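# Lift the sponge-filled tote from floor onto desk

## Task

Pick up the tote that holds two yellow sponges from the floor and place it upright on the desk. Both yellow sponges must finish fully inside the tote, neither one draped over its rim. The robot must not tip over or be left leaning, or the task fails. The result must stay put on its own: if the tote or sponges only stay in place because the robot is holding them, it does not count.

## Robot and tools

Robot: a Hello Robot Stretch 3 with one arm. It has a two-wheel base (0.33 m long, 0.34 m wide) that drives forward/back or spins in place, never sideways. It pivots about the point between its wheels, 0.05 m behind the front edge. A lift slides the arm up and down a mast, and the arm telescopes out to the robot's RIGHT. To move the gripper forward or back, drive the base. With the arm pulled in and the wrist folded, a spin sweeps a circle of radius 0.28 m; an unfolded, level wrist reaches outside that circle.

Frames: the base frame sits on the floor between the drive wheels, with x forward, y left and z up. hand_pose is reported in this frame, at the point where the closed fingertips meet. The odometry frame is the base frame where the scene began. Heading is positive to the left, from -3.142 to 3.142.

execute_actions takes "actions", a list run in order. An empty list only reports the state and images. Each action is {"robot": ..., "steps": n, "until": ...}. steps is 1 to 450 control ticks at 30 per second (default 1); {"steps": n} alone just waits. "robot" is one of three things. It can be a single command object, or a list of up to 8 commands and {"pause_s": s} waits (s up to 15), run one after another. It can also be {"stop": true}, which brakes everything and clears the queue. If any value is invalid, the whole call is rejected and nothing new runs.

A command object can hold these keys:
- "base": exactly one of {"translate_m": d} or {"rotate_rad": a}. Both are offsets from wherever the base is when that command begins. d is metres, forward positive, |d| up to 1. a is radians, counter-clockwise (left) positive, |a| up to 3.2.
- "joints": absolute targets, one number per named joint. Unnamed joints keep their old targets. lift_m 0 to 1.1 (arm height on mast, m). arm_m 0 to 0.52 (extension, m). wrist_yaw_rad -1.345 to 4.42 (0 along the arm, positive swings toward the front, 3.0 folded over base). wrist_pitch_rad -1.57 to 0.451 (0 level, negative tips fingers down). wrist_roll_rad -2.911 to 2.911 (0 fingers side by side). gripper_m -0.089 to 0.179 (bigger is wider; the actual fingertip gap is 0.007 smaller near closed, 0.025 smaller wide open, and zero below 0.007). head_pan_rad -3.953 to 1.73 (0 forward, positive left, -1.57 looks along the arm). head_tilt_rad -1.53 to 0.419 (negative looks down).
- "contact_limits": {"arm_m": e}, the motor effort in percent (1 to 100) at which the arm halts. It applies until arm_m's next command; values above the maximum are cut down.

Base and joint motions in one command start together and keep running across later actions. A new command overrides at once and discards any older queue. Queued commands wait until everything in the previous one ends "done" (or "off_target" for base or gripper); otherwise the rest is dropped.

"until" ends an action early. {"robot": {"status": "ended"}} fires when nothing reads "moving" and the queue is not "running"; use it with steps 450 to wait out a motion. You can also compare fields, e.g. {"lift_m": [">", 0.3], "base_status": ["!=", "moving"]}. Numbers use =, !=, <, <=, >, >=. {"any": {"status": "ended"}} fires when the first motion finishes.

Speed: the base goes up to 0.30 m/s and 1.9 rad/s only when stowed (lift_m < 0.30, arm_m < 0.03, wrist_yaw_rad > 2.54); otherwise 0.10 m/s and 0.63 rad/s.

Gripper: to grasp, command a gripper_m smaller than the object's width; smaller squeezes harder, but the stall guard eases off and things may slip. To let go, open at least 0.02 beyond where the fingers made contact. Neither the reading nor "done" proves a grasp; check the cameras.

Self-collision: fold or unfold the wrist (yaw to/from 3.0) only with lift_m 0.32 to 0.95, wrist_pitch_rad -0.4 and roll near 0. Once folded, the lift may go down to 0.25. With yaw below -0.4, keep pitch at -0.5 or lower.

Balance, what to avoid: pushing against something solid with the gripper above about 0.45 m can topple the robot, more so with a raised contact limit or a repeated push. Never drive while gripping or pressing on something fixed. If the base snags furniture (worst when reversing), back out of that move in small steps. Pull the gripper free if base_tilt shows a lean, and lower lift_m to about 0.2 if it stays tipped. Also avoid dropping, slamming or shoving objects hard, and spilling the sponges.

Contact: arm and lift halt with "contact_stop" on firm resistance and go slack until commanded again; a slack lift can sag under load. Base, wrist and head keep pushing. Long hard loads can switch a wrist servo off for 10 s ("torque_fault"), during which its goals are refused.

Result lines: base_status shows progress, e.g. (translate_m +0.12 of +0.30). joint_goals, joint_status and measured_speeds are listed per joint. "refusals" is a running count; queue is idle/running/done/dropped/stopped, and queue_left counts unstarted commands. Statuses: moving, done, off_target, contact_stop, time_out, stopped, not_commanded, torque_fault. "robot.on_its_own" appears when the robot changed a goal, a joint is slack or off, or base_tilt is 3+ degrees off its starting value. "refused:"/"dropped:" lines give the reason, counting from 0. motor_effort is percent of maximum, positive toward higher values, with the peak in brackets; it is noisy and biased. lidar_m lists 12 distances (m) in 30-degree sectors: 1st ahead, then counter-clockwise (4th left, 7th behind, 10th right), in a plane 0.17 m high, so it catches table legs but not tops. wrist_depth_mm and head_depth_mm are 7x7 grids of depth in mm. Images come from head_camera, nav_camera and wrist_camera at the end of each call.

zoom_image: {"camera": one of head_camera, nav_camera, wrist_camera, "region": [x0, y0, x1, y1]} in pixels from the top-left of that camera's last image, at most 504 by 504.

finished_scene: {"scene": n} with the current scene number. Call it only after all motion has ended and the tote stands on the desk untouched by the gripper; it cannot be undone. The simulation keeps running while you think.

Each tool is called after ">>>" as a command line: name --argument value for each argument, lists and objects as JSON in quotes; but a table of rows of numbers goes row by row, as --pt "numbers of a row", without its own name.

## Session

>>> execute_actions --actions '[]'

Scene clock: 0.00 s.
robot.base_odometry: x=+0.000 y=+0.000 heading=+0.000 (m, m, rad; robot's odometry frame)
robot.turned_by_wheels: +0.000 (rad since the last result)
robot.turned_by_imu: +0.000 (rad since the last result)
robot.base_tilt: forward=-0.2 right=-0.7 (deg)
robot.lidar_m: 2.41 2.61 1.98 1.88 2.13 1.50 1.31 1.89 1.56 1.55 1.55 1.71
robot.head_depth_mm: 1911 2873 2909 2934 2307 2316 2297 / 1929 2886 2965 2947 2355 2341 2344 / 1939 2904 2987 3000 2372 2368 2337 / 1942 2934 3088 3039 2397 2379 2336 / 1956 2926 3058 3094 2426 2404 2321 / 1973 2946 3148 3158 2451 2438 2322 / 1966 2990 3199 3154 2474 2476 2309
robot.base_status: not_commanded
robot.joint_positions: lift_m=+0.317 arm_m=+0.001 wrist_yaw_rad=+2.934 wrist_pitch_rad=-0.398 wrist_roll_rad=-0.012 gripper_m=+0.037 head_pan_rad=+0.017 head_tilt_rad=-0.007
robot.joint_goals: lift_m=+0.317 arm_m=+0.001 wrist_yaw_rad=+2.934 wrist_pitch_rad=-0.398 wrist_roll_rad=-0.012 gripper_m=+0.037 head_pan_rad=+0.017 head_tilt_rad=-0.007
robot.joint_status: lift_m=not_commanded arm_m=not_commanded wrist_yaw_rad=not_commanded wrist_pitch_rad=not_commanded wrist_roll_rad=not_commanded gripper_m=not_commanded head_pan_rad=not_commanded head_tilt_rad=not_commanded
robot.measured_speeds: translate_m=+0.000 rotate_rad=+0.000 lift_m=+0.000 arm_m=+0.000 wrist_yaw_rad=+0.000 wrist_pitch_rad=+0.000 wrist_roll_rad=+0.000 head_pan_rad=+0.000 head_tilt_rad=+0.000
robot: refusals=0 queue=idle queue_left=0
robot.motor_effort: left_wheel=+1 right_wheel=+0 lift_m=+23 arm_m=+0 wrist_yaw_rad=+0 wrist_pitch_rad=+4 wrist_roll_rad=+0 gripper_m=+0 head_pan_rad=+1 head_tilt_rad=+1 (%)
robot.hand_pose: x=+0.0256 y=+0.0756 z=+0.3339 quat_wxyz=(+0.211, +0.699, +0.069, +0.679) (m; robot's base frame)
robot.wrist_depth_mm: - - - - - - - / - - - - - - - / - - - - - - - / 848 - 866 885 891 880 926 / 685 - 717 705 703 703 711 / 569 573 - 581 599 589 582 / 483 497 - 502 489 495 504
pictures: head_camera (sideways: a quarter turn clockwise sets it upright), nav_camera (sideways: a quarter turn counterclockwise sets it upright), wrist_camera
Images, in order (width x height): head_camera 896x504, nav_camera 672x504, wrist_camera 644x364.

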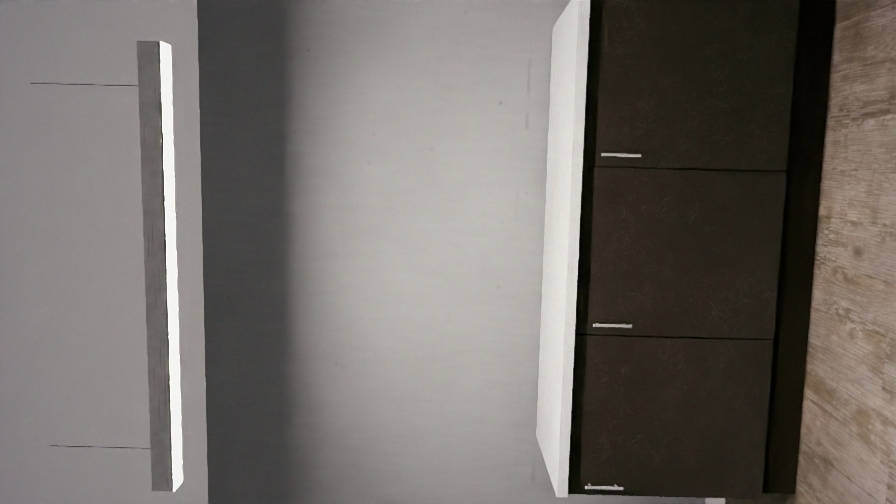

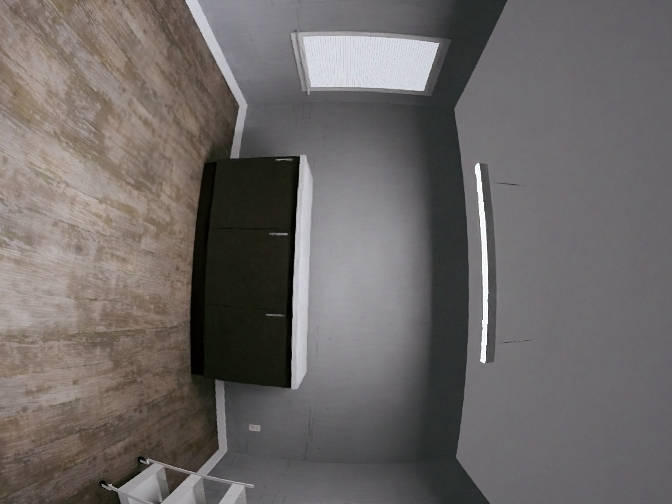

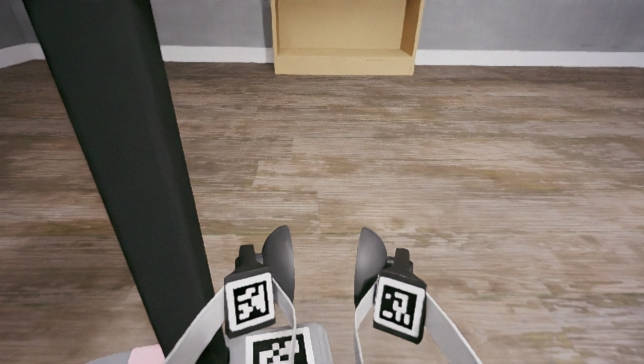

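>>> execute_actions --actions '[{"robot":{"joints":{"head_pan_rad":-1.8,"head_tilt_rad":-0.6}},"steps":200,"until":{"robot":{"status":"ended"}}}]'

>>> execute_actions --actions '[{"robot":{"joints":{"head_pan_rad":-3.7}},"steps":200,"until":{"robot":{"status":"ended"}}}]'

Scene clock: 5.70 s.
robot.base_odometry: x=+0.000 y=+0.000 heading=+0.000 (m, m, rad; robot's odometry frame)
robot.turned_by_wheels: +0.000 (rad since the last result)
robot.turned_by_imu: +0.000 (rad since the last result)
robot.base_tilt: forward=-0.2 right=-0.7 (deg)
robot.lidar_m: 2.41 2.61 1.98 1.89 2.13 1.50 1.31 1.89 1.57 1.56 1.55 1.72
robot.head_depth_mm: 1340 1487 1661 1881 1863 1516 1278 / 1327 1462 1641 1844 1852 1511 1276 / 1336 1472 1629 1832 1852 1502 1271 / 1325 1464 1624 1834 1835 1463 1269 / 1319 1445 1611 1798 1821 1473 1262 / 1300 1438 1592 1797 1818 1446 1259 / 1292 1424 1574 1763 1807 1476 1245
robot.base_status: not_commanded
robot.joint_positions: lift_m=+0.317 arm_m=+0.001 wrist_yaw_rad=+2.934 wrist_pitch_rad=-0.398 wrist_roll_rad=-0.012 gripper_m=+0.037 head_pan_rad=-1.793 head_tilt_rad=-0.592
robot.joint_goals: lift_m=+0.317 arm_m=+0.001 wrist_yaw_rad=+2.934 wrist_pitch_rad=-0.398 wrist_roll_rad=-0.012 gripper_m=+0.037 head_pan_rad=-1.800 head_tilt_rad=-0.600
robot.joint_status: lift_m=not_commanded arm_m=not_commanded wrist_yaw_rad=not_commanded wrist_pitch_rad=not_commanded wrist_roll_rad=not_commanded gripper_m=not_commanded head_pan_rad=done head_tilt_rad=done
robot.measured_speeds: translate_m=+0.000 rotate_rad=+0.000 lift_m=+0.000 arm_m=+0.000 wrist_yaw_rad=+0.000 wrist_pitch_rad=+0.000 wrist_roll_rad=+0.000 head_pan_rad=+0.000 head_tilt_rad=+0.000
robot: refusals=0 queue=done queue_left=0
robot.motor_effort: left_wheel=+1(1) right_wheel=+0(1) lift_m=+23(24) arm_m=+0(0) wrist_yaw_rad=+0(1) wrist_pitch_rad=+4(4) wrist_roll_rad=+0(1) gripper_m=+1(0) head_pan_rad=-3(39) head_tilt_rad=-3(29) (%)
robot.hand_pose: x=+0.0256 y=+0.0756 z=+0.3339 quat_wxyz=(+0.211, +0.699, +0.069, +0.679) (m; robot's base frame)
robot.wrist_depth_mm: - - - - - - - / - - - - - - - / - - - - - - - / 853 - 887 870 883 934 895 / 683 - 702 698 705 709 722 / 559 567 - 576 589 580 598 / 489 494 - 501 486 502 506
pictures: head_camera (sideways: a quarter turn clockwise sets it upright), nav_camera (sideways: a quarter turn counterclockwise sets it upright), wrist_camera
Images, in order (width x height): head_camera 896x504, nav_camera 672x504, wrist_camera 644x364.

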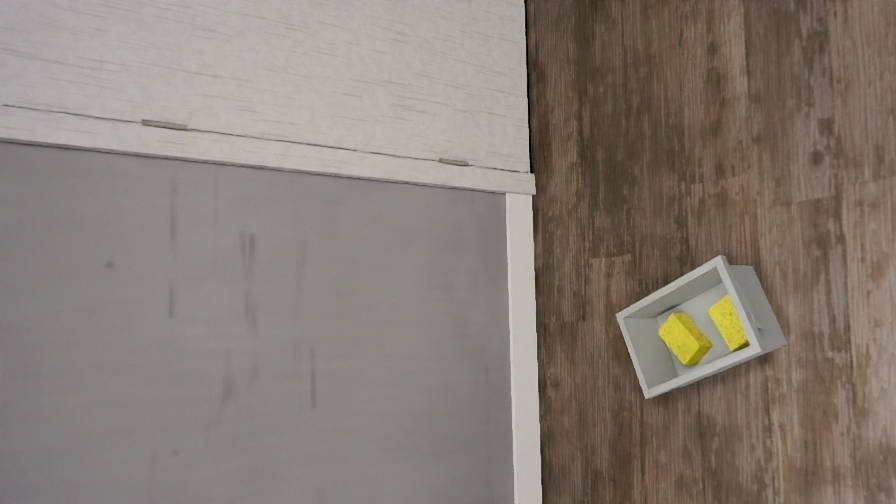

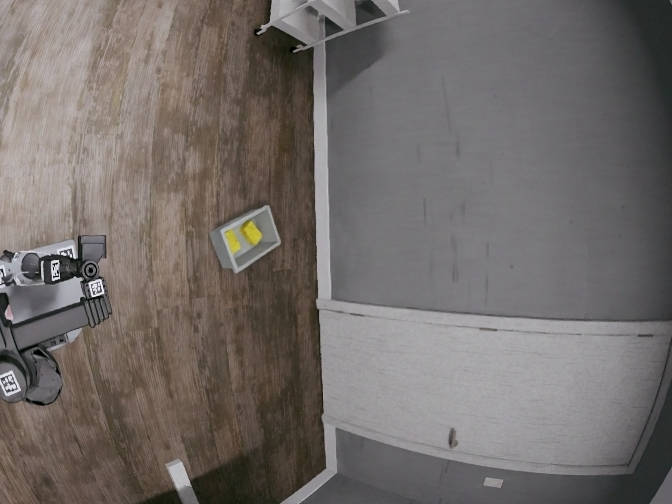

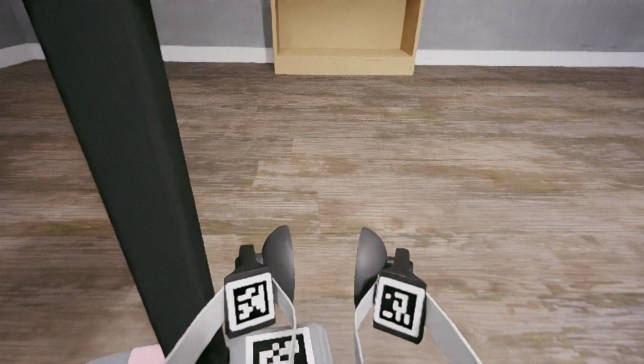

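Scene clock: 7.10 s.
robot.base_odometry: x=+0.000 y=+0.000 heading=+0.000 (m, m, rad; robot's odometry frame)
robot.turned_by_wheels: +0.000 (rad since the last result)
robot.turned_by_imu: +0.000 (rad since the last result)
robot.base_tilt: forward=-0.2 right=-0.7 (deg)
robot.lidar_m: 2.41 2.61 1.99 1.88 2.14 1.51 1.31 1.88 1.57 1.56 1.55 1.72
robot.head_depth_mm: 1844 2065 2267 2405 1894 - - / 1764 1958 1512 2297 1848 1505 1300 / 1693 1881 1501 1839 1836 1509 1272 / 1616 1785 1478 2124 1832 1501 1268 / 1552 1703 1465 2100 1830 1493 1260 / 1501 1636 1455 1185 1819 1484 1258 / 1444 1567 1446 1127 1812 1481 1253
robot.base_status: not_commanded
robot.joint_positions: lift_m=+0.317 arm_m=+0.001 wrist_yaw_rad=+2.934 wrist_pitch_rad=-0.398 wrist_roll_rad=-0.012 gripper_m=+0.037 head_pan_rad=-3.693 head_tilt_rad=-0.593
robot.joint_goals: lift_m=+0.317 arm_m=+0.001 wrist_yaw_rad=+2.934 wrist_pitch_rad=-0.398 wrist_roll_rad=-0.012 gripper_m=+0.037 head_pan_rad=-3.700 head_tilt_rad=-0.600
robot.joint_status: lift_m=not_commanded arm_m=not_commanded wrist_yaw_rad=not_commanded wrist_pitch_rad=not_commanded wrist_roll_rad=not_commanded gripper_m=not_commanded head_pan_rad=done head_tilt_rad=done
robot.measured_speeds: translate_m=+0.000 rotate_rad=+0.000 lift_m=+0.000 arm_m=+0.000 wrist_yaw_rad=+0.000 wrist_pitch_rad=+0.000 wrist_roll_rad=+0.000 head_pan_rad=+0.000 head_tilt_rad=+0.000
robot: refusals=0 queue=done queue_left=0
robot.motor_effort: left_wheel=+1(1) right_wheel=+1(0) lift_m=+24(24) arm_m=+0(0) wrist_yaw_rad=+1(0) wrist_pitch_rad=+5(4) wrist_roll_rad=+0(0) gripper_m=+0(1) head_pan_rad=-3(39) head_tilt_rad=-3(3) (%)
robot.hand_pose: x=+0.0256 y=+0.0756 z=+0.3339 quat_wxyz=(+0.211, +0.699, +0.069, +0.679) (m; robot's base frame)
robot.wrist_depth_mm: - - - - - - - / - - - - - - - / - - - - - - - / 851 - 881 887 867 898 922 / 686 - 714 697 707 703 702 / 564 559 - 575 594 573 579 / 481 502 - 504 476 501 492
pictures: head_camera (sideways: a quarter turn clockwise sets it upright), nav_camera (sideways: a quarter turn counterclockwise sets it upright), wrist_camera
Images, in order (width x height): head_camera 896x504, nav_camera 672x504, wrist_camera 644x364.

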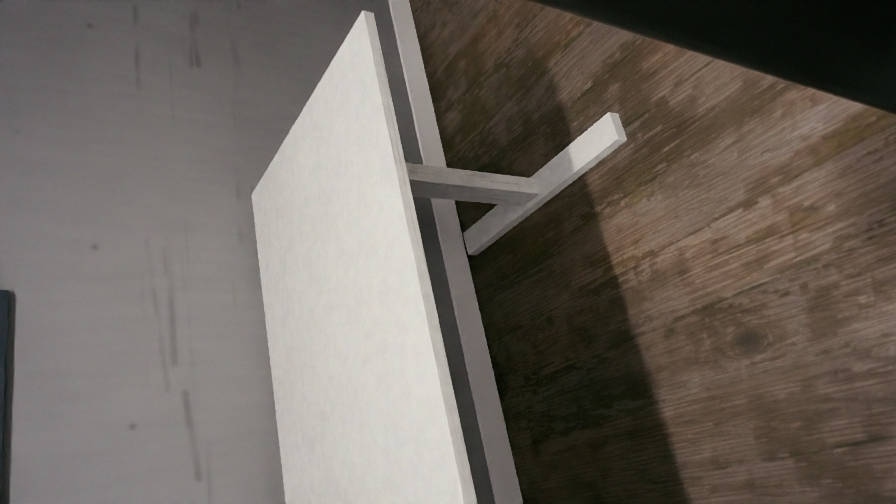

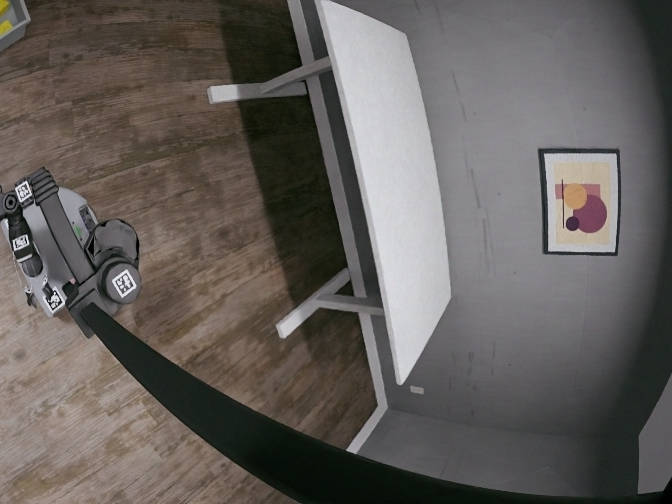

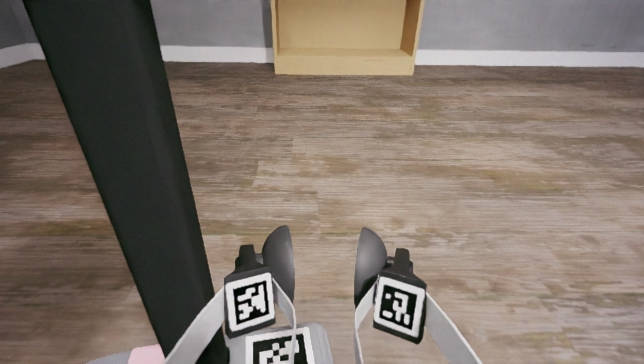

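>>> execute_actions --actions '[{"robot":[{"joints":{"lift_m":0.28,"head_pan_rad":-1.57,"head_tilt_rad":-1.0}},{"base":{"rotate_rad":-1.81}},{"base":{"translate_m":0.34}},{"base":{"rotate_rad":2.07}},{"joints":{"lift_m":0.4}},{"joints":{"wrist_yaw_rad":0}},{"joints":{"wrist_pitch_rad":-1.5,"gripper_m":0.1,"arm_m":0.2}}],"steps":450,"until":{"robot":{"status":"ended"}}}]'

Scene clock: 26.80 s.
robot.base_odometry: x=-0.081 y=-0.330 heading=+0.260 (m, m, rad; robot's odometry frame)
robot.turned_by_wheels: +0.260 (rad since the last result)
robot.turned_by_imu: +0.263 (rad since the last result)
robot.base_tilt: forward=-0.2 right=-0.7 (deg)
robot.lidar_m: 2.47 2.73 2.21 2.57 1.83 1.23 1.72 1.29 1.22 1.23 1.37 2.44
robot.head_depth_mm: 1098 1269 1497 1569 1392 1244 1129 / 1146 1325 1565 1565 1357 1241 1139 / 1192 1391 1652 1557 1370 - - / 1246 1459 1699 1557 1367 1191 1166 / 1296 1540 1724 1542 1362 1228 1123 / 1360 1638 1758 1535 1365 1221 1110 / 1428 1722 1750 1526 1357 1214 1104
robot.base_status: done (rotate_rad +2.0699 of +2.0700)
robot.joint_positions: lift_m=+0.400 arm_m=+0.115 wrist_yaw_rad=+0.002 wrist_pitch_rad=-1.494 wrist_roll_rad=-0.012 gripper_m=+0.100 head_pan_rad=-1.576 head_tilt_rad=-0.988
robot.joint_goals: lift_m=+0.400 arm_m=+0.200 wrist_yaw_rad=+0.000 wrist_pitch_rad=-1.500 wrist_roll_rad=-0.012 gripper_m=+0.100 head_pan_rad=-1.570 head_tilt_rad=-1.000
robot.joint_status: lift_m=done arm_m=moving wrist_yaw_rad=done wrist_pitch_rad=moving wrist_roll_rad=not_commanded gripper_m=done head_pan_rad=done head_tilt_rad=done
robot.measured_speeds: translate_m=+0.000 rotate_rad=+0.000 lift_m=+0.000 arm_m=+0.140 wrist_yaw_rad=+0.000 wrist_pitch_rad=+0.000 wrist_roll_rad=+0.000 head_pan_rad=+0.000 head_tilt_rad=+0.000
robot: refusals=0 queue=running queue_left=0
robot.motor_effort: left_wheel=-1(10) right_wheel=+3(10) lift_m=+27(30) arm_m=+4(3) wrist_yaw_rad=-2(4) wrist_pitch_rad=-3(5) wrist_roll_rad=+1(1) gripper_m=+0(81) head_pan_rad=+3(39) head_tilt_rad=-5(25) (%)
robot.hand_pose: x=-0.0216 y=-0.2555 z=+0.2812 quat_wxyz=(+0.522, +0.484, -0.515, -0.478) (m; robot's base frame)
robot.wrist_depth_mm: 434 427 426 430 401 325 430 / 433 438 432 434 435 433 436 / 433 440 439 438 438 445 445 / 448 444 442 446 444 446 446 / 448 450 448 451 445 449 450 / 453 457 448 - - 457 453 / 452 463 461 - - - 457
pictures: head_camera (sideways: a quarter turn clockwise sets it upright), nav_camera (sideways: a quarter turn counterclockwise sets it upright), wrist_camera
Images, in order (width x height): head_camera 896x504, nav_camera 672x504, wrist_camera 644x364.

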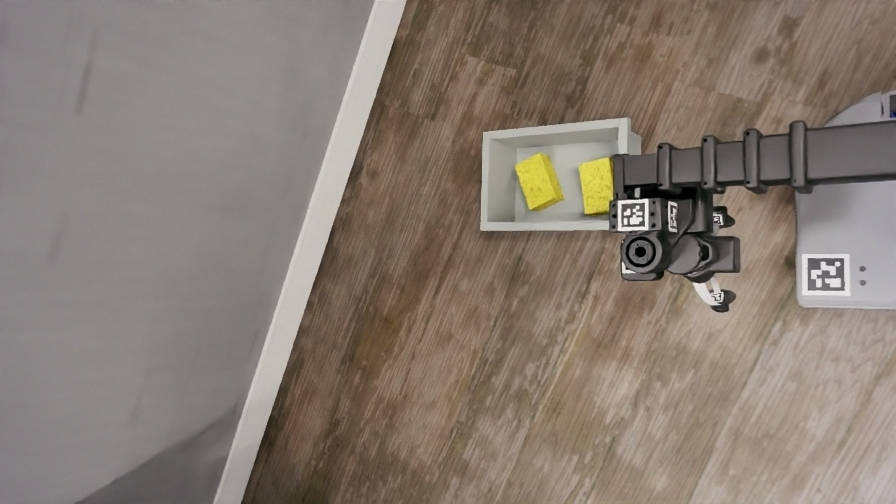

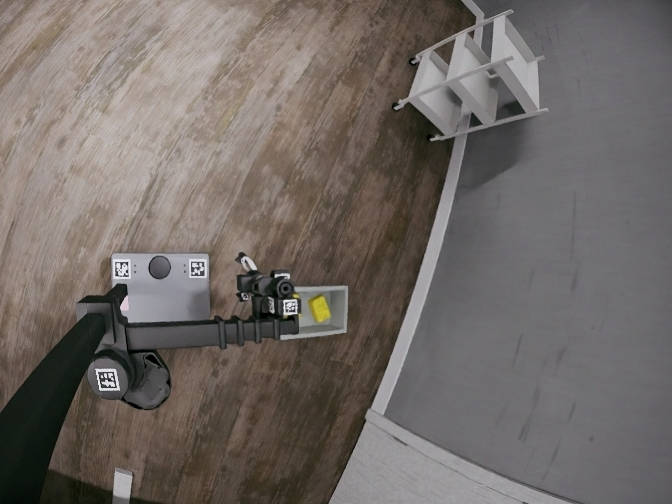

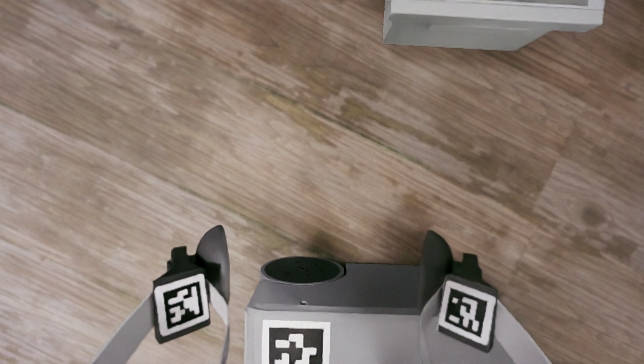

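>>> execute_actions --actions '[{"robot":{"base":{"translate_m":-0.06},"joints":{"arm_m":0.41,"lift_m":0.33}},"steps":450,"until":{"robot":{"status":"ended"}}}]'

Scene clock: 31.23 s.
robot.base_odometry: x=-0.139 y=-0.346 heading=+0.260 (m, m, rad; robot's odometry frame)
robot.turned_by_wheels: +0.000 (rad since the last result)
robot.turned_by_imu: +0.000 (rad since the last result)
robot.base_tilt: forward=-0.2 right=-0.7 (deg)
robot.lidar_m: 2.52 2.75 2.24 2.60 1.77 1.17 1.66 1.26 1.19 1.21 1.41 1.80
robot.head_depth_mm: 1076 1239 1464 1569 1389 1244 1127 / 1118 1302 1547 1560 1382 1240 1142 / 1164 1367 1622 1577 1350 1236 - / 1216 1435 1673 1607 1365 1232 1163 / 1273 1513 1725 1539 1363 1225 1117 / 1328 1593 1763 1533 1362 1221 1106 / 1387 1675 1751 1533 1354 1220 1104
robot.base_status: done (translate_m -0.0600 of -0.0600)
robot.joint_positions: lift_m=+0.330 arm_m=+0.410 wrist_yaw_rad=+0.001 wrist_pitch_rad=-1.496 wrist_roll_rad=-0.012 gripper_m=+0.100 head_pan_rad=-1.576 head_tilt_rad=-0.988
robot.joint_goals: lift_m=+0.330 arm_m=+0.410 wrist_yaw_rad=+0.000 wrist_pitch_rad=-1.500 wrist_roll_rad=-0.012 gripper_m=+0.100 head_pan_rad=-1.570 head_tilt_rad=-1.000
robot.joint_status: lift_m=done arm_m=done wrist_yaw_rad=done wrist_pitch_rad=done wrist_roll_rad=not_commanded gripper_m=done head_pan_rad=done head_tilt_rad=done
robot.measured_speeds: translate_m=+0.000 rotate_rad=+0.000 lift_m=+0.000 arm_m=+0.000 wrist_yaw_rad=+0.000 wrist_pitch_rad=+0.000 wrist_roll_rad=+0.000 head_pan_rad=+0.000 head_tilt_rad=+0.000
robot: refusals=0 queue=done queue_left=0
robot.motor_effort: left_wheel=-1(6) right_wheel=+3(4) lift_m=+21(28) arm_m=+4(5) wrist_yaw_rad=-1(2) wrist_pitch_rad=-2(3) wrist_roll_rad=+0(0) gripper_m=+0(0) head_pan_rad=+3(3) head_tilt_rad=-5(5) (%)
robot.hand_pose: x=-0.0216 y=-0.5498 z=+0.2116 quat_wxyz=(+0.522, +0.484, -0.514, -0.478) (m; robot's base frame)
robot.wrist_depth_mm: 360 361 362 358 308 298 272 / 366 366 362 366 316 319 269 / 367 367 369 365 330 323 365 / 376 372 372 373 370 334 372 / 377 375 374 375 329 333 376 / 381 380 380 376 340 305 379 / 387 387 384 381 266 265 386
pictures: head_camera (sideways: a quarter turn clockwise sets it upright), nav_camera (sideways: a quarter turn counterclockwise sets it upright), wrist_camera
Images, in order (width x height): head_camera 896x504, nav_camera 672x504, wrist_camera 644x364.

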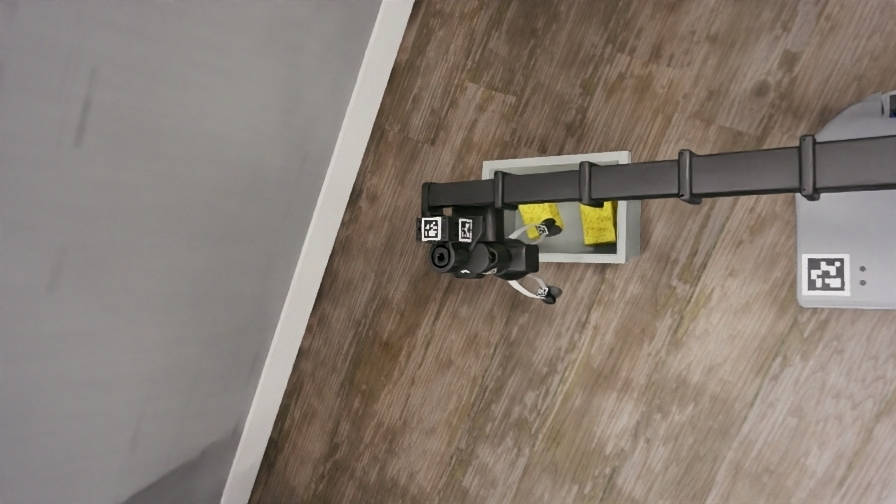

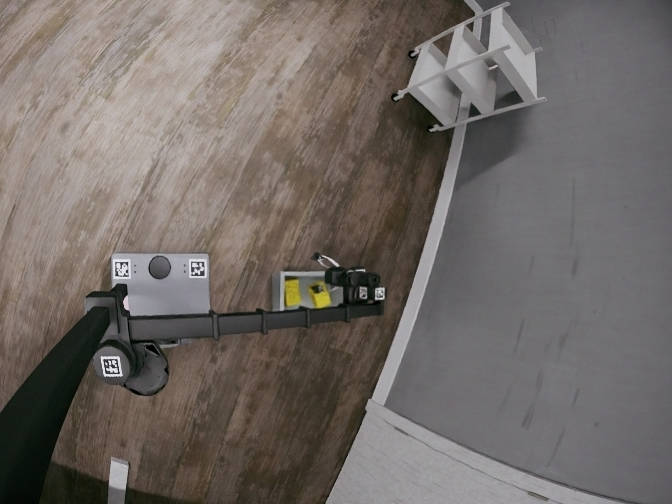

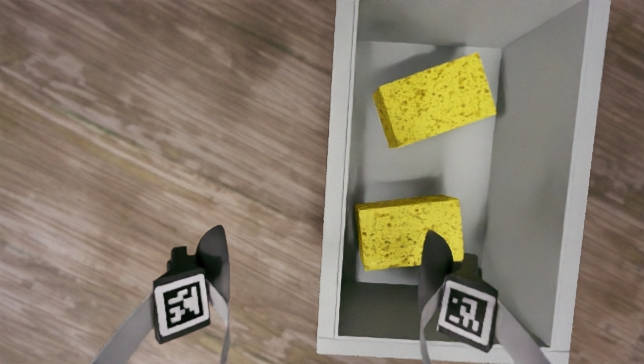

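>>> execute_actions --actions '[{"robot":[{"joints":{"arm_m":0.46,"gripper_m":0.07}},{"joints":{"lift_m":0.25}}],"steps":450,"until":{"robot":{"status":"ended"}}}]'

Scene clock: 36.97 s.
robot.base_odometry: x=-0.139 y=-0.346 heading=+0.260 (m, m, rad; robot's odometry frame)
robot.turned_by_wheels: +0.000 (rad since the last result)
robot.turned_by_imu: +0.000 (rad since the last result)
robot.base_tilt: forward=-0.2 right=-0.7 (deg)
robot.lidar_m: 2.52 2.75 2.24 2.60 1.77 1.17 1.66 1.26 1.19 1.21 1.41 1.80
robot.head_depth_mm: 1074 1237 1472 1563 1383 1245 1127 / 1116 1301 1546 1557 1382 1240 1142 / 1166 1359 1630 1575 1340 1244 - / 1214 1434 1678 1600 1365 1231 1166 / 1272 1507 1726 1539 1364 1225 1117 / 1333 1596 1763 1528 1359 1225 1113 / 1395 1684 1758 1533 1357 1214 1107
robot.base_status: done (translate_m -0.0600 of -0.0600)
robot.joint_positions: lift_m=+0.250 arm_m=+0.460 wrist_yaw_rad=+0.001 wrist_pitch_rad=-1.496 wrist_roll_rad=-0.012 gripper_m=+0.070 head_pan_rad=-1.576 head_tilt_rad=-0.988
robot.joint_goals: lift_m=+0.250 arm_m=+0.460 wrist_yaw_rad=+0.000 wrist_pitch_rad=-1.500 wrist_roll_rad=-0.012 gripper_m=+0.070 head_pan_rad=-1.570 head_tilt_rad=-1.000
robot.joint_status: lift_m=done arm_m=done wrist_yaw_rad=done wrist_pitch_rad=done wrist_roll_rad=not_commanded gripper_m=done head_pan_rad=done head_tilt_rad=done
robot.measured_speeds: translate_m=+0.000 rotate_rad=+0.000 lift_m=+0.000 arm_m=+0.000 wrist_yaw_rad=+0.000 wrist_pitch_rad=+0.000 wrist_roll_rad=+0.000 head_pan_rad=+0.000 head_tilt_rad=+0.000
robot: refusals=0 queue=done queue_left=0
robot.motor_effort: left_wheel=-1(1) right_wheel=+3(3) lift_m=+20(20) arm_m=+4(5) wrist_yaw_rad=-1(1) wrist_pitch_rad=-1(2) wrist_roll_rad=+1(0) gripper_m=+0(81) head_pan_rad=+3(3) head_tilt_rad=-5(5) (%)
robot.hand_pose: x=-0.0216 y=-0.5998 z=+0.1316 quat_wxyz=(+0.522, +0.484, -0.514, -0.478) (m; robot's base frame)
robot.wrist_depth_mm: 282 281 279 280 192 185 178 / 286 284 285 284 280 281 229 / 290 288 291 287 282 240 229 / 288 290 289 290 244 244 225 / 296 296 294 293 293 289 224 / 296 299 - 298 270 280 223 / 302 304 301 296 250 285 219
pictures: head_camera (sideways: a quarter turn clockwise sets it upright), nav_camera (sideways: a quarter turn counterclockwise sets it upright), wrist_camera
Images, in order (width x height): head_camera 896x504, nav_camera 672x504, wrist_camera 644x364.

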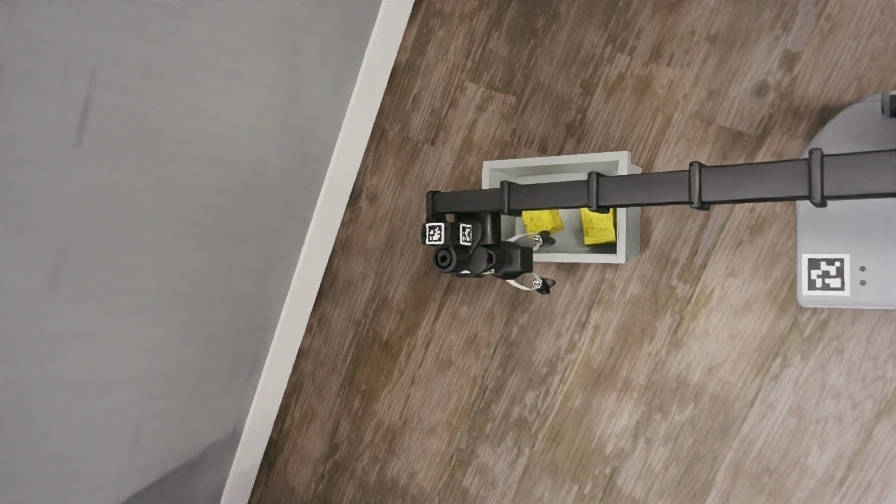

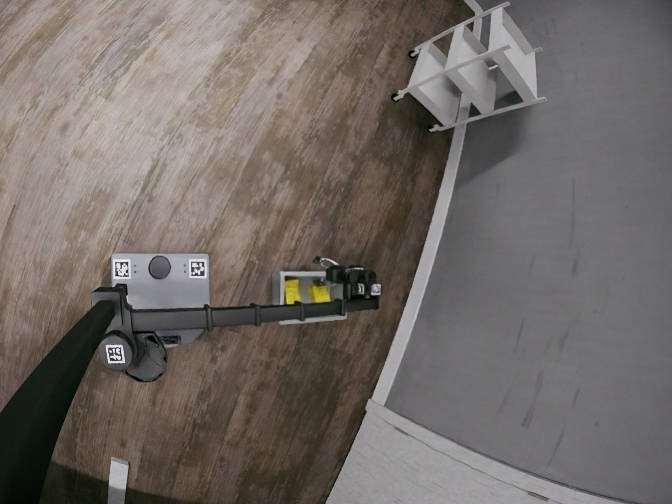

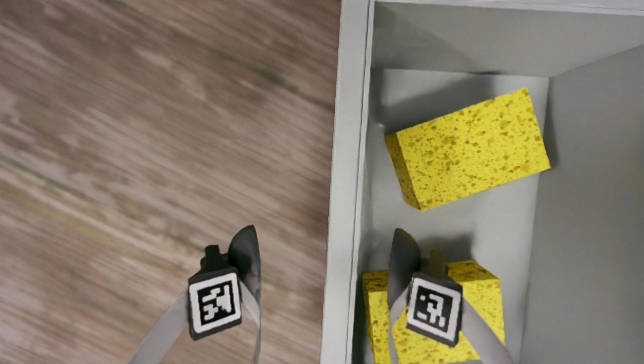

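Fine. Descend, grip, lift.

>>> execute_actions --actions '[{"robot":[{"base":{"translate_m":-0.008},"joints":{"lift_m":0.175}},{"joints":{"gripper_m":-0.04}},{"pause_s":0.5},{"joints":{"lift_m":0.3}}],"steps":450,"until":{"robot":{"status":"ended"}}}]'

Scene clock: 43.30 s.
robot.base_odometry: x=-0.146 y=-0.348 heading=+0.260 (m, m, rad; robot's odometry frame)
robot.turned_by_wheels: +0.000 (rad since the last result)
robot.turned_by_imu: +0.000 (rad since the last result)
robot.base_tilt: forward=-0.2 right=-0.7 (deg)
robot.lidar_m: 2.53 2.77 2.24 2.60 1.76 1.17 1.66 1.26 0.47 0.46 1.41 1.79
robot.head_depth_mm: 1076 1237 1461 1568 1393 1239 1129 / 1117 1306 1548 1567 1382 1238 1139 / 1162 1358 1620 1585 1214 1236 - / 1214 1431 1666 1601 1254 1227 1164 / 1269 1502 1727 1538 1366 1229 1122 / 1329 1589 1766 1519 1362 1222 1109 / 1391 1697 1756 1530 1353 1219 1106
robot.base_status: done (translate_m -0.0080 of -0.0080)
robot.joint_positions: lift_m=+0.300 arm_m=+0.460 wrist_yaw_rad=+0.001 wrist_pitch_rad=-1.496 wrist_roll_rad=-0.012 gripper_m=-0.029 head_pan_rad=-1.576 head_tilt_rad=-0.988
robot.joint_goals: lift_m=+0.300 arm_m=+0.460 wrist_yaw_rad=+0.000 wrist_pitch_rad=-1.500 wrist_roll_rad=-0.012 gripper_m=-0.030 head_pan_rad=-1.570 head_tilt_rad=-1.000
robot.joint_status: lift_m=done arm_m=done wrist_yaw_rad=done wrist_pitch_rad=done wrist_roll_rad=not_commanded gripper_m=done head_pan_rad=done head_tilt_rad=done
robot.measured_speeds: translate_m=+0.000 rotate_rad=+0.000 lift_m=+0.000 arm_m=+0.000 wrist_yaw_rad=+0.000 wrist_pitch_rad=+0.000 wrist_roll_rad=+0.000 head_pan_rad=+0.000 head_tilt_rad=+0.000
robot: refusals=0 queue=done queue_left=0
robot.on_its_own: gripper_m is held at -0.030, not at your -0.040, by its stall guard, which is still easing
robot.motor_effort: left_wheel=-2(6) right_wheel=+3(6) lift_m=+30(32) arm_m=+4(4) wrist_yaw_rad=-1(1) wrist_pitch_rad=-2(2) wrist_roll_rad=+0(1) gripper_m=-26(100) head_pan_rad=+3(2) head_tilt_rad=-5(5) (%)
robot.hand_pose: x=-0.0216 y=-0.5997 z=+0.1811 quat_wxyz=(+0.522, +0.484, -0.514, -0.478) (m; robot's base frame)
robot.wrist_depth_mm: 328 328 328 92 195 189 185 / 332 332 331 93 214 176 195 / 338 339 339 94 171 176 187 / 345 340 344 96 176 178 195 / 344 344 348 96 221 229 203 / 345 350 350 97 225 231 202 / 353 355 353 99 180 185 200
pictures: head_camera (sideways: a quarter turn clockwise sets it upright), nav_camera (sideways: a quarter turn counterclockwise sets it upright), wrist_camera
Images, in order (width x height): head_camera 896x504, nav_camera 672x504, wrist_camera 644x364.

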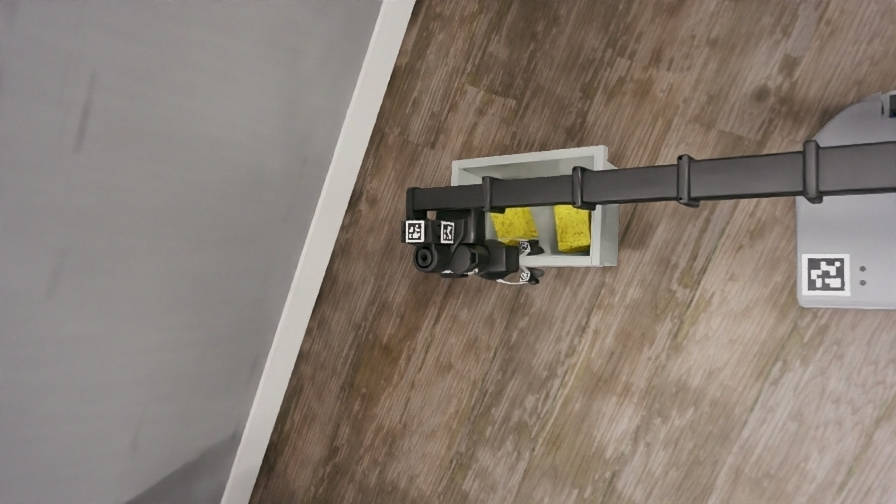

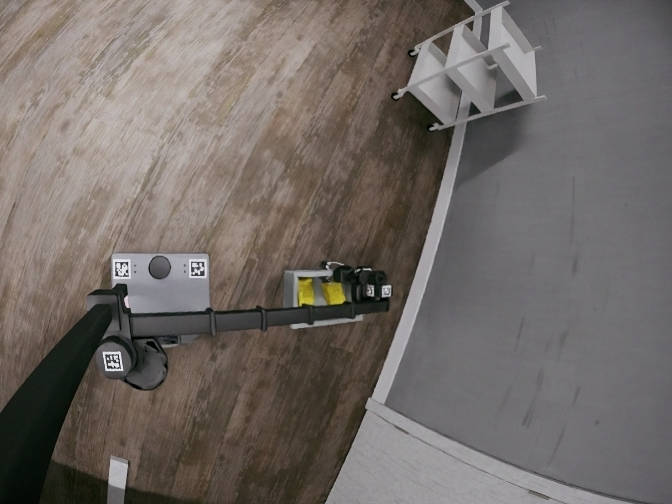

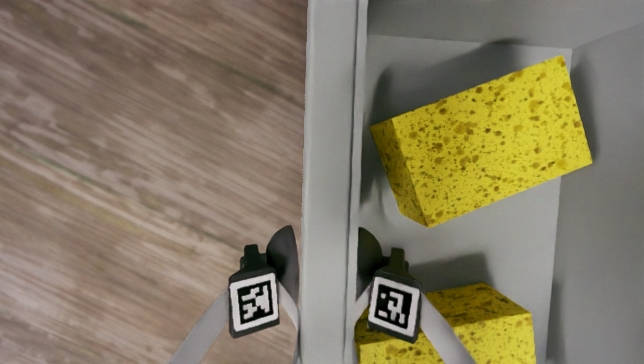

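>>> execute_actions --actions '[{"robot":[{"base":{"translate_m":-0.28},"joints":{"lift_m":1.02,"arm_m":0.1,"head_tilt_rad":-0.7}},{"base":{"rotate_rad":-1.83}}],"steps":450,"until":{"robot":{"status":"ended"}}}]'

Scene clock: 57.27 s.
robot.base_odometry: x=-0.417 y=-0.420 heading=-1.570 (m, m, rad; robot's odometry frame)
robot.turned_by_wheels: -1.830 (rad since the last result)
robot.turned_by_imu: -1.844 (rad since the last result)
robot.base_tilt: forward=-0.2 right=-0.7 (deg)
robot.lidar_m: 1.05 1.19 1.61 2.77 2.99 2.56 2.36 1.58 1.39 0.91 1.31 1.07
robot.head_depth_mm: 1136 - - - 520 478 428 / 1152 - - - 533 495 460 / 1177 1268 - - - - 434 / 1196 1317 1544 - - 350 323 / 1213 1358 1540 1792 1644 1383 1174 / 1233 1376 1572 1825 1627 1379 1194 / 1244 1405 1597 1816 1619 1370 1189
robot.base_status: done (rotate_rad -1.8299 of -1.8300)
robot.joint_positions: lift_m=+1.020 arm_m=+0.100 wrist_yaw_rad=+0.001 wrist_pitch_rad=-1.496 wrist_roll_rad=-0.012 gripper_m=-0.008 head_pan_rad=-1.576 head_tilt_rad=-0.705
robot.joint_goals: lift_m=+1.020 arm_m=+0.100 wrist_yaw_rad=+0.000 wrist_pitch_rad=-1.500 wrist_roll_rad=-0.012 gripper_m=-0.009 head_pan_rad=-1.570 head_tilt_rad=-0.700
robot.joint_status: lift_m=done arm_m=done wrist_yaw_rad=done wrist_pitch_rad=done wrist_roll_rad=not_commanded gripper_m=done head_pan_rad=done head_tilt_rad=done
robot.measured_speeds: translate_m=+0.000 rotate_rad=+0.000 lift_m=+0.000 arm_m=+0.000 wrist_yaw_rad=+0.000 wrist_pitch_rad=+0.000 wrist_roll_rad=+0.000 head_pan_rad=+0.000 head_tilt_rad=+0.000
robot: refusals=0 queue=done queue_left=0
robot.on_its_own: gripper_m is held at -0.009, not at your -0.040, by its stall guard, which is not easing now
robot.motor_effort: left_wheel=+4(8) right_wheel=-2(3) lift_m=+30(32) arm_m=-4(4) wrist_yaw_rad=+0(1) wrist_pitch_rad=-2(2) wrist_roll_rad=+0(0) gripper_m=-19(27) head_pan_rad=+2(3) head_tilt_rad=+2(19) (%)
robot.hand_pose: x=-0.0216 y=-0.2405 z=+0.9011 quat_wxyz=(+0.522, +0.484, -0.515, -0.478) (m; robot's base frame)
robot.wrist_depth_mm: - - - 98 194 190 178 / - - - 99 244 226 190 / - - - 100 199 219 188 / - - - 100 204 227 189 / - - - 100 258 245 190 / - - - 101 245 230 189 / - - - 106 210 227 190
pictures: head_camera (sideways: a quarter turn clockwise sets it upright), nav_camera (sideways: a quarter turn counterclockwise sets it upright), wrist_camera
Images, in order (width x height): head_camera 896x504, nav_camera 672x504, wrist_camera 644x364.

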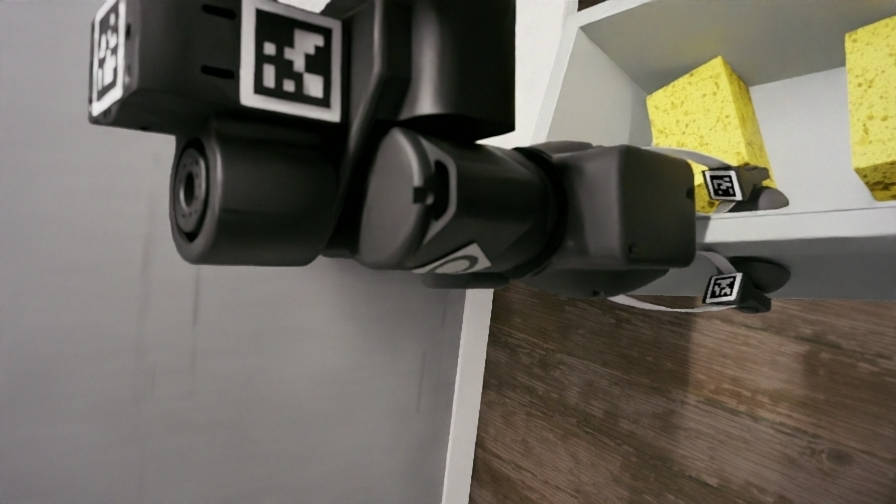

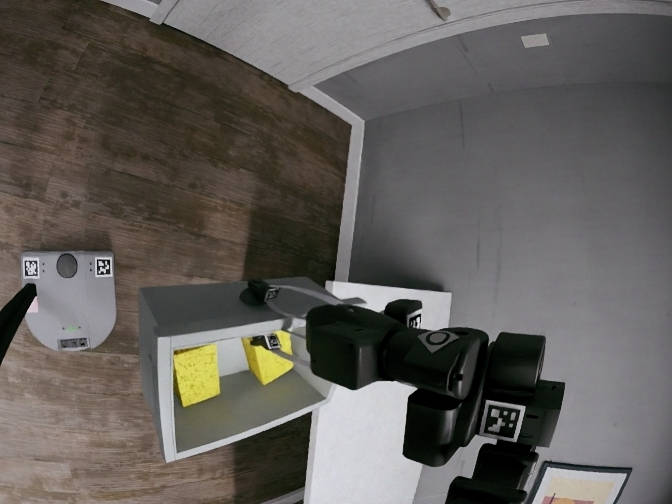

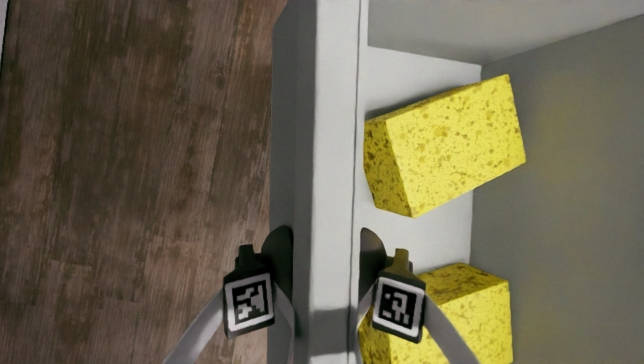

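>>> execute_actions --actions '[{"robot":[{"base":{"translate_m":-0.45},"joints":{"lift_m":1.09,"gripper_m":-0.025}},{"joints":{"arm_m":0.52}}],"steps":450,"until":{"robot":{"status":"ended"}}}]'

Scene clock: 69.00 s.
robot.base_odometry: x=-0.417 y=+0.030 heading=-1.570 (m, m, rad; robot's odometry frame)
robot.turned_by_wheels: +0.000 (rad since the last result)
robot.turned_by_imu: +0.001 (rad since the last result)
robot.base_tilt: forward=-0.2 right=-0.7 (deg)
robot.lidar_m: 1.49 1.67 1.87 2.83 2.77 1.93 2.24 1.20 1.32 0.91 0.92 1.51
robot.head_depth_mm: 1090 1211 1186 881 759 1405 1214 / 1109 1220 728 618 775 1400 1204 / 1130 1214 750 616 771 1391 1201 / - 1015 575 813 789 1395 1195 / 1140 1284 1151 889 790 1385 1193 / 1164 1304 1147 887 784 1348 1191 / 1178 1330 1136 878 1510 1373 1186
robot.base_status: done (translate_m -0.4500 of -0.4500)
robot.joint_positions: lift_m=+1.090 arm_m=+0.520 wrist_yaw_rad=+0.001 wrist_pitch_rad=-1.496 wrist_roll_rad=-0.012 gripper_m=-0.009 head_pan_rad=-1.576 head_tilt_rad=-0.705
robot.joint_goals: lift_m=+1.090 arm_m=+0.520 wrist_yaw_rad=+0.000 wrist_pitch_rad=-1.500 wrist_roll_rad=-0.012 gripper_m=-0.010 head_pan_rad=-1.570 head_tilt_rad=-0.700
robot.joint_status: lift_m=done arm_m=done wrist_yaw_rad=done wrist_pitch_rad=done wrist_roll_rad=not_commanded gripper_m=done head_pan_rad=done head_tilt_rad=done
robot.measured_speeds: translate_m=+0.000 rotate_rad=+0.000 lift_m=+0.000 arm_m=+0.000 wrist_yaw_rad=+0.000 wrist_pitch_rad=+0.000 wrist_roll_rad=+0.000 head_pan_rad=+0.000 head_tilt_rad=+0.000
robot: refusals=0 queue=done queue_left=0
robot.on_its_own: gripper_m is held at -0.010, not at your -0.025, by its stall guard, which is not easing now
robot.motor_effort: left_wheel=+3(4) right_wheel=-2(6) lift_m=+30(31) arm_m=+4(4) wrist_yaw_rad=-1(1) wrist_pitch_rad=-2(2) wrist_roll_rad=+0(1) gripper_m=-19(84) head_pan_rad=+3(3) head_tilt_rad=+2(1) (%)
robot.hand_pose: x=-0.0216 y=-0.6598 z=+0.9711 quat_wxyz=(+0.522, +0.484, -0.515, -0.478) (m; robot's base frame)
robot.wrist_depth_mm: 399 399 397 98 192 189 178 / 400 394 396 100 240 230 192 / 408 409 406 100 197 214 190 / 413 416 408 101 202 222 190 / 418 423 413 101 250 249 191 / - - 418 101 247 227 191 / - - - 104 205 225 190
pictures: head_camera (sideways: a quarter turn clockwise sets it upright), nav_camera (sideways: a quarter turn counterclockwise sets it upright), wrist_camera
Images, in order (width x height): head_camera 896x504, nav_camera 672x504, wrist_camera 644x364.

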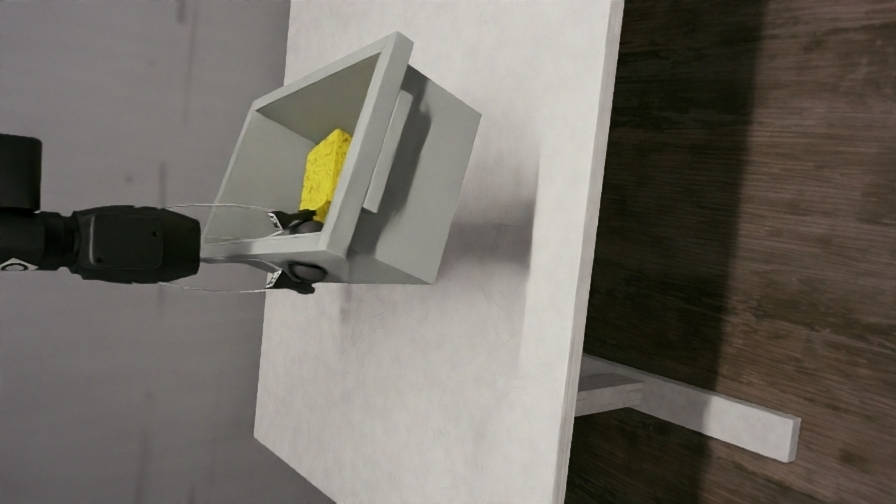

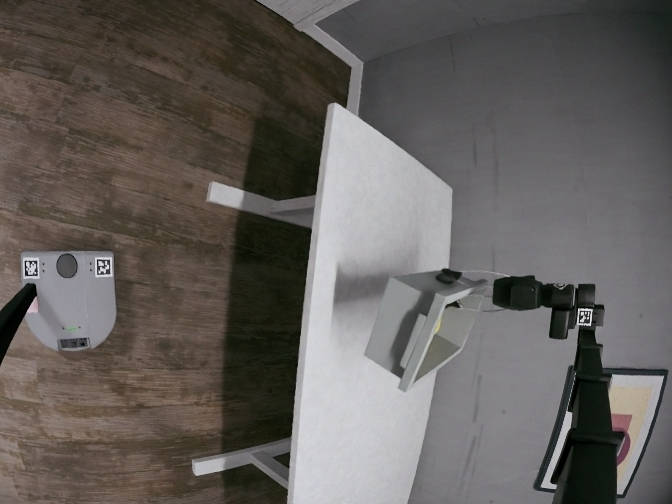

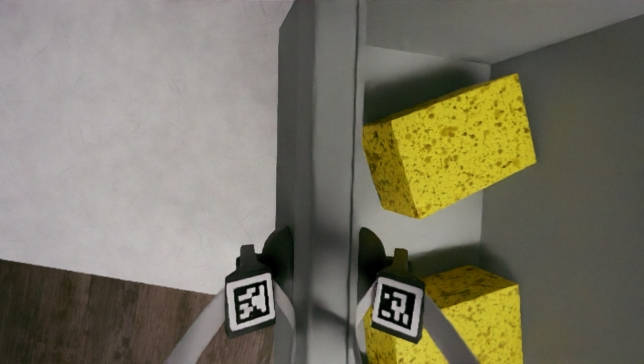

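>>> execute_actions --actions '[{"robot":[{"joints":{"wrist_yaw_rad":1.45}},{"joints":{"lift_m":0.98}}],"steps":450,"until":{"robot":{"status":"ended"}}}]'

Scene clock: 75.40 s.
robot.base_odometry: x=-0.417 y=+0.030 heading=-1.570 (m, m, rad; robot's odometry frame)
robot.turned_by_wheels: +0.000 (rad since the last result)
robot.turned_by_imu: +0.000 (rad since the last result)
robot.base_tilt: forward=-0.3 right=-0.7 (deg)
robot.lidar_m: 1.49 1.67 1.86 2.83 2.77 1.93 2.24 1.20 1.32 0.91 0.92 1.51
robot.head_depth_mm: 1083 - - 906 761 1404 1217 / 1076 1272 1176 876 775 1404 1204 / 1077 1244 886 754 773 1397 1204 / 1106 1271 888 816 789 1389 1197 / 1147 1267 891 810 787 1379 1199 / 1159 1305 1141 859 785 1346 1189 / 1179 1329 1133 878 1507 1376 1192
robot.base_status: done (translate_m -0.4500 of -0.4500)
robot.joint_positions: lift_m=+0.980 arm_m=+0.520 wrist_yaw_rad=+1.447 wrist_pitch_rad=-1.496 wrist_roll_rad=-0.012 gripper_m=-0.009 head_pan_rad=-1.576 head_tilt_rad=-0.705
robot.joint_goals: lift_m=+0.980 arm_m=+0.520 wrist_yaw_rad=+1.450 wrist_pitch_rad=-1.500 wrist_roll_rad=-0.012 gripper_m=-0.010 head_pan_rad=-1.570 head_tilt_rad=-0.700
robot.joint_status: lift_m=done arm_m=done wrist_yaw_rad=done wrist_pitch_rad=done wrist_roll_rad=not_commanded gripper_m=done head_pan_rad=done head_tilt_rad=done
robot.measured_speeds: translate_m=+0.000 rotate_rad=+0.000 lift_m=+0.000 arm_m=+0.000 wrist_yaw_rad=+0.000 wrist_pitch_rad=+0.000 wrist_roll_rad=+0.000 head_pan_rad=+0.000 head_tilt_rad=+0.000
robot: refusals=0 queue=done queue_left=0
robot.on_its_own: gripper_m is held at -0.010, not at your -0.025, by its stall guard, which is not easing now
robot.motor_effort: left_wheel=+2(2) right_wheel=-2(2) lift_m=+23(30) arm_m=+3(4) wrist_yaw_rad=+5(3) wrist_pitch_rad=-2(2) wrist_roll_rad=+0(0) gripper_m=-19(20) head_pan_rad=+3(3) head_tilt_rad=+2(2) (%)
robot.hand_pose: x=-0.0262 y=-0.6643 z=+0.8614 quat_wxyz=(+0.708, +0.703, -0.066, -0.013) (m; robot's base frame)
robot.wrist_depth_mm: - 989 290 98 193 189 179 / - - 295 100 241 230 191 / - - 298 100 198 215 189 / - 301 301 100 202 222 190 / - 304 305 101 250 247 190 / - - 305 101 248 229 190 / - - 312 104 206 225 190
pictures: head_camera (sideways: a quarter turn clockwise sets it upright), nav_camera (sideways: a quarter turn counterclockwise sets it upright), wrist_camera
Images, in order (width x height): head_camera 896x504, nav_camera 672x504, wrist_camera 644x364.

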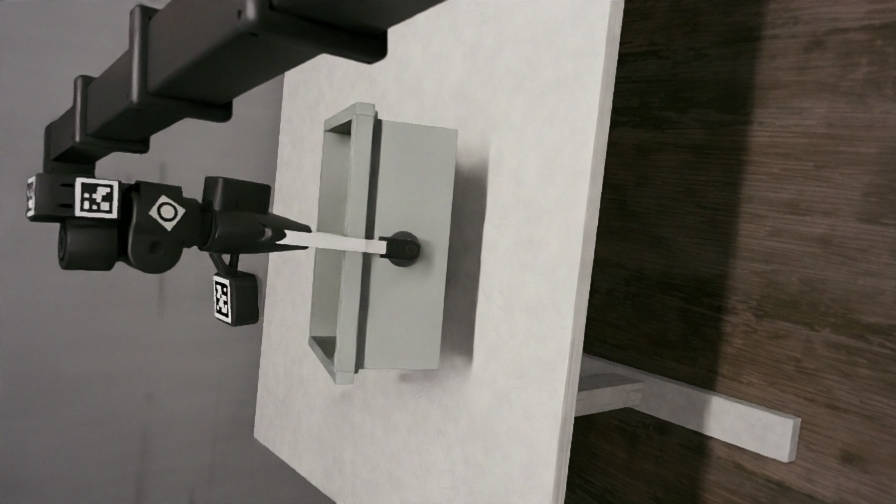

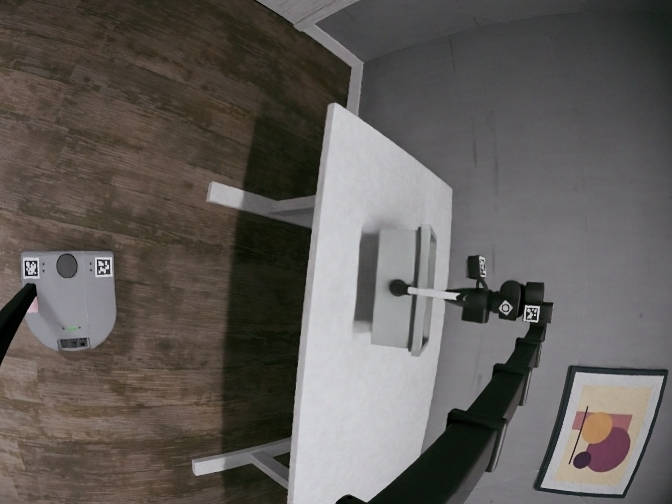

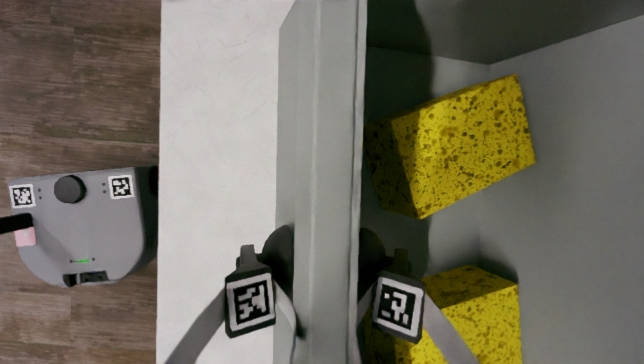

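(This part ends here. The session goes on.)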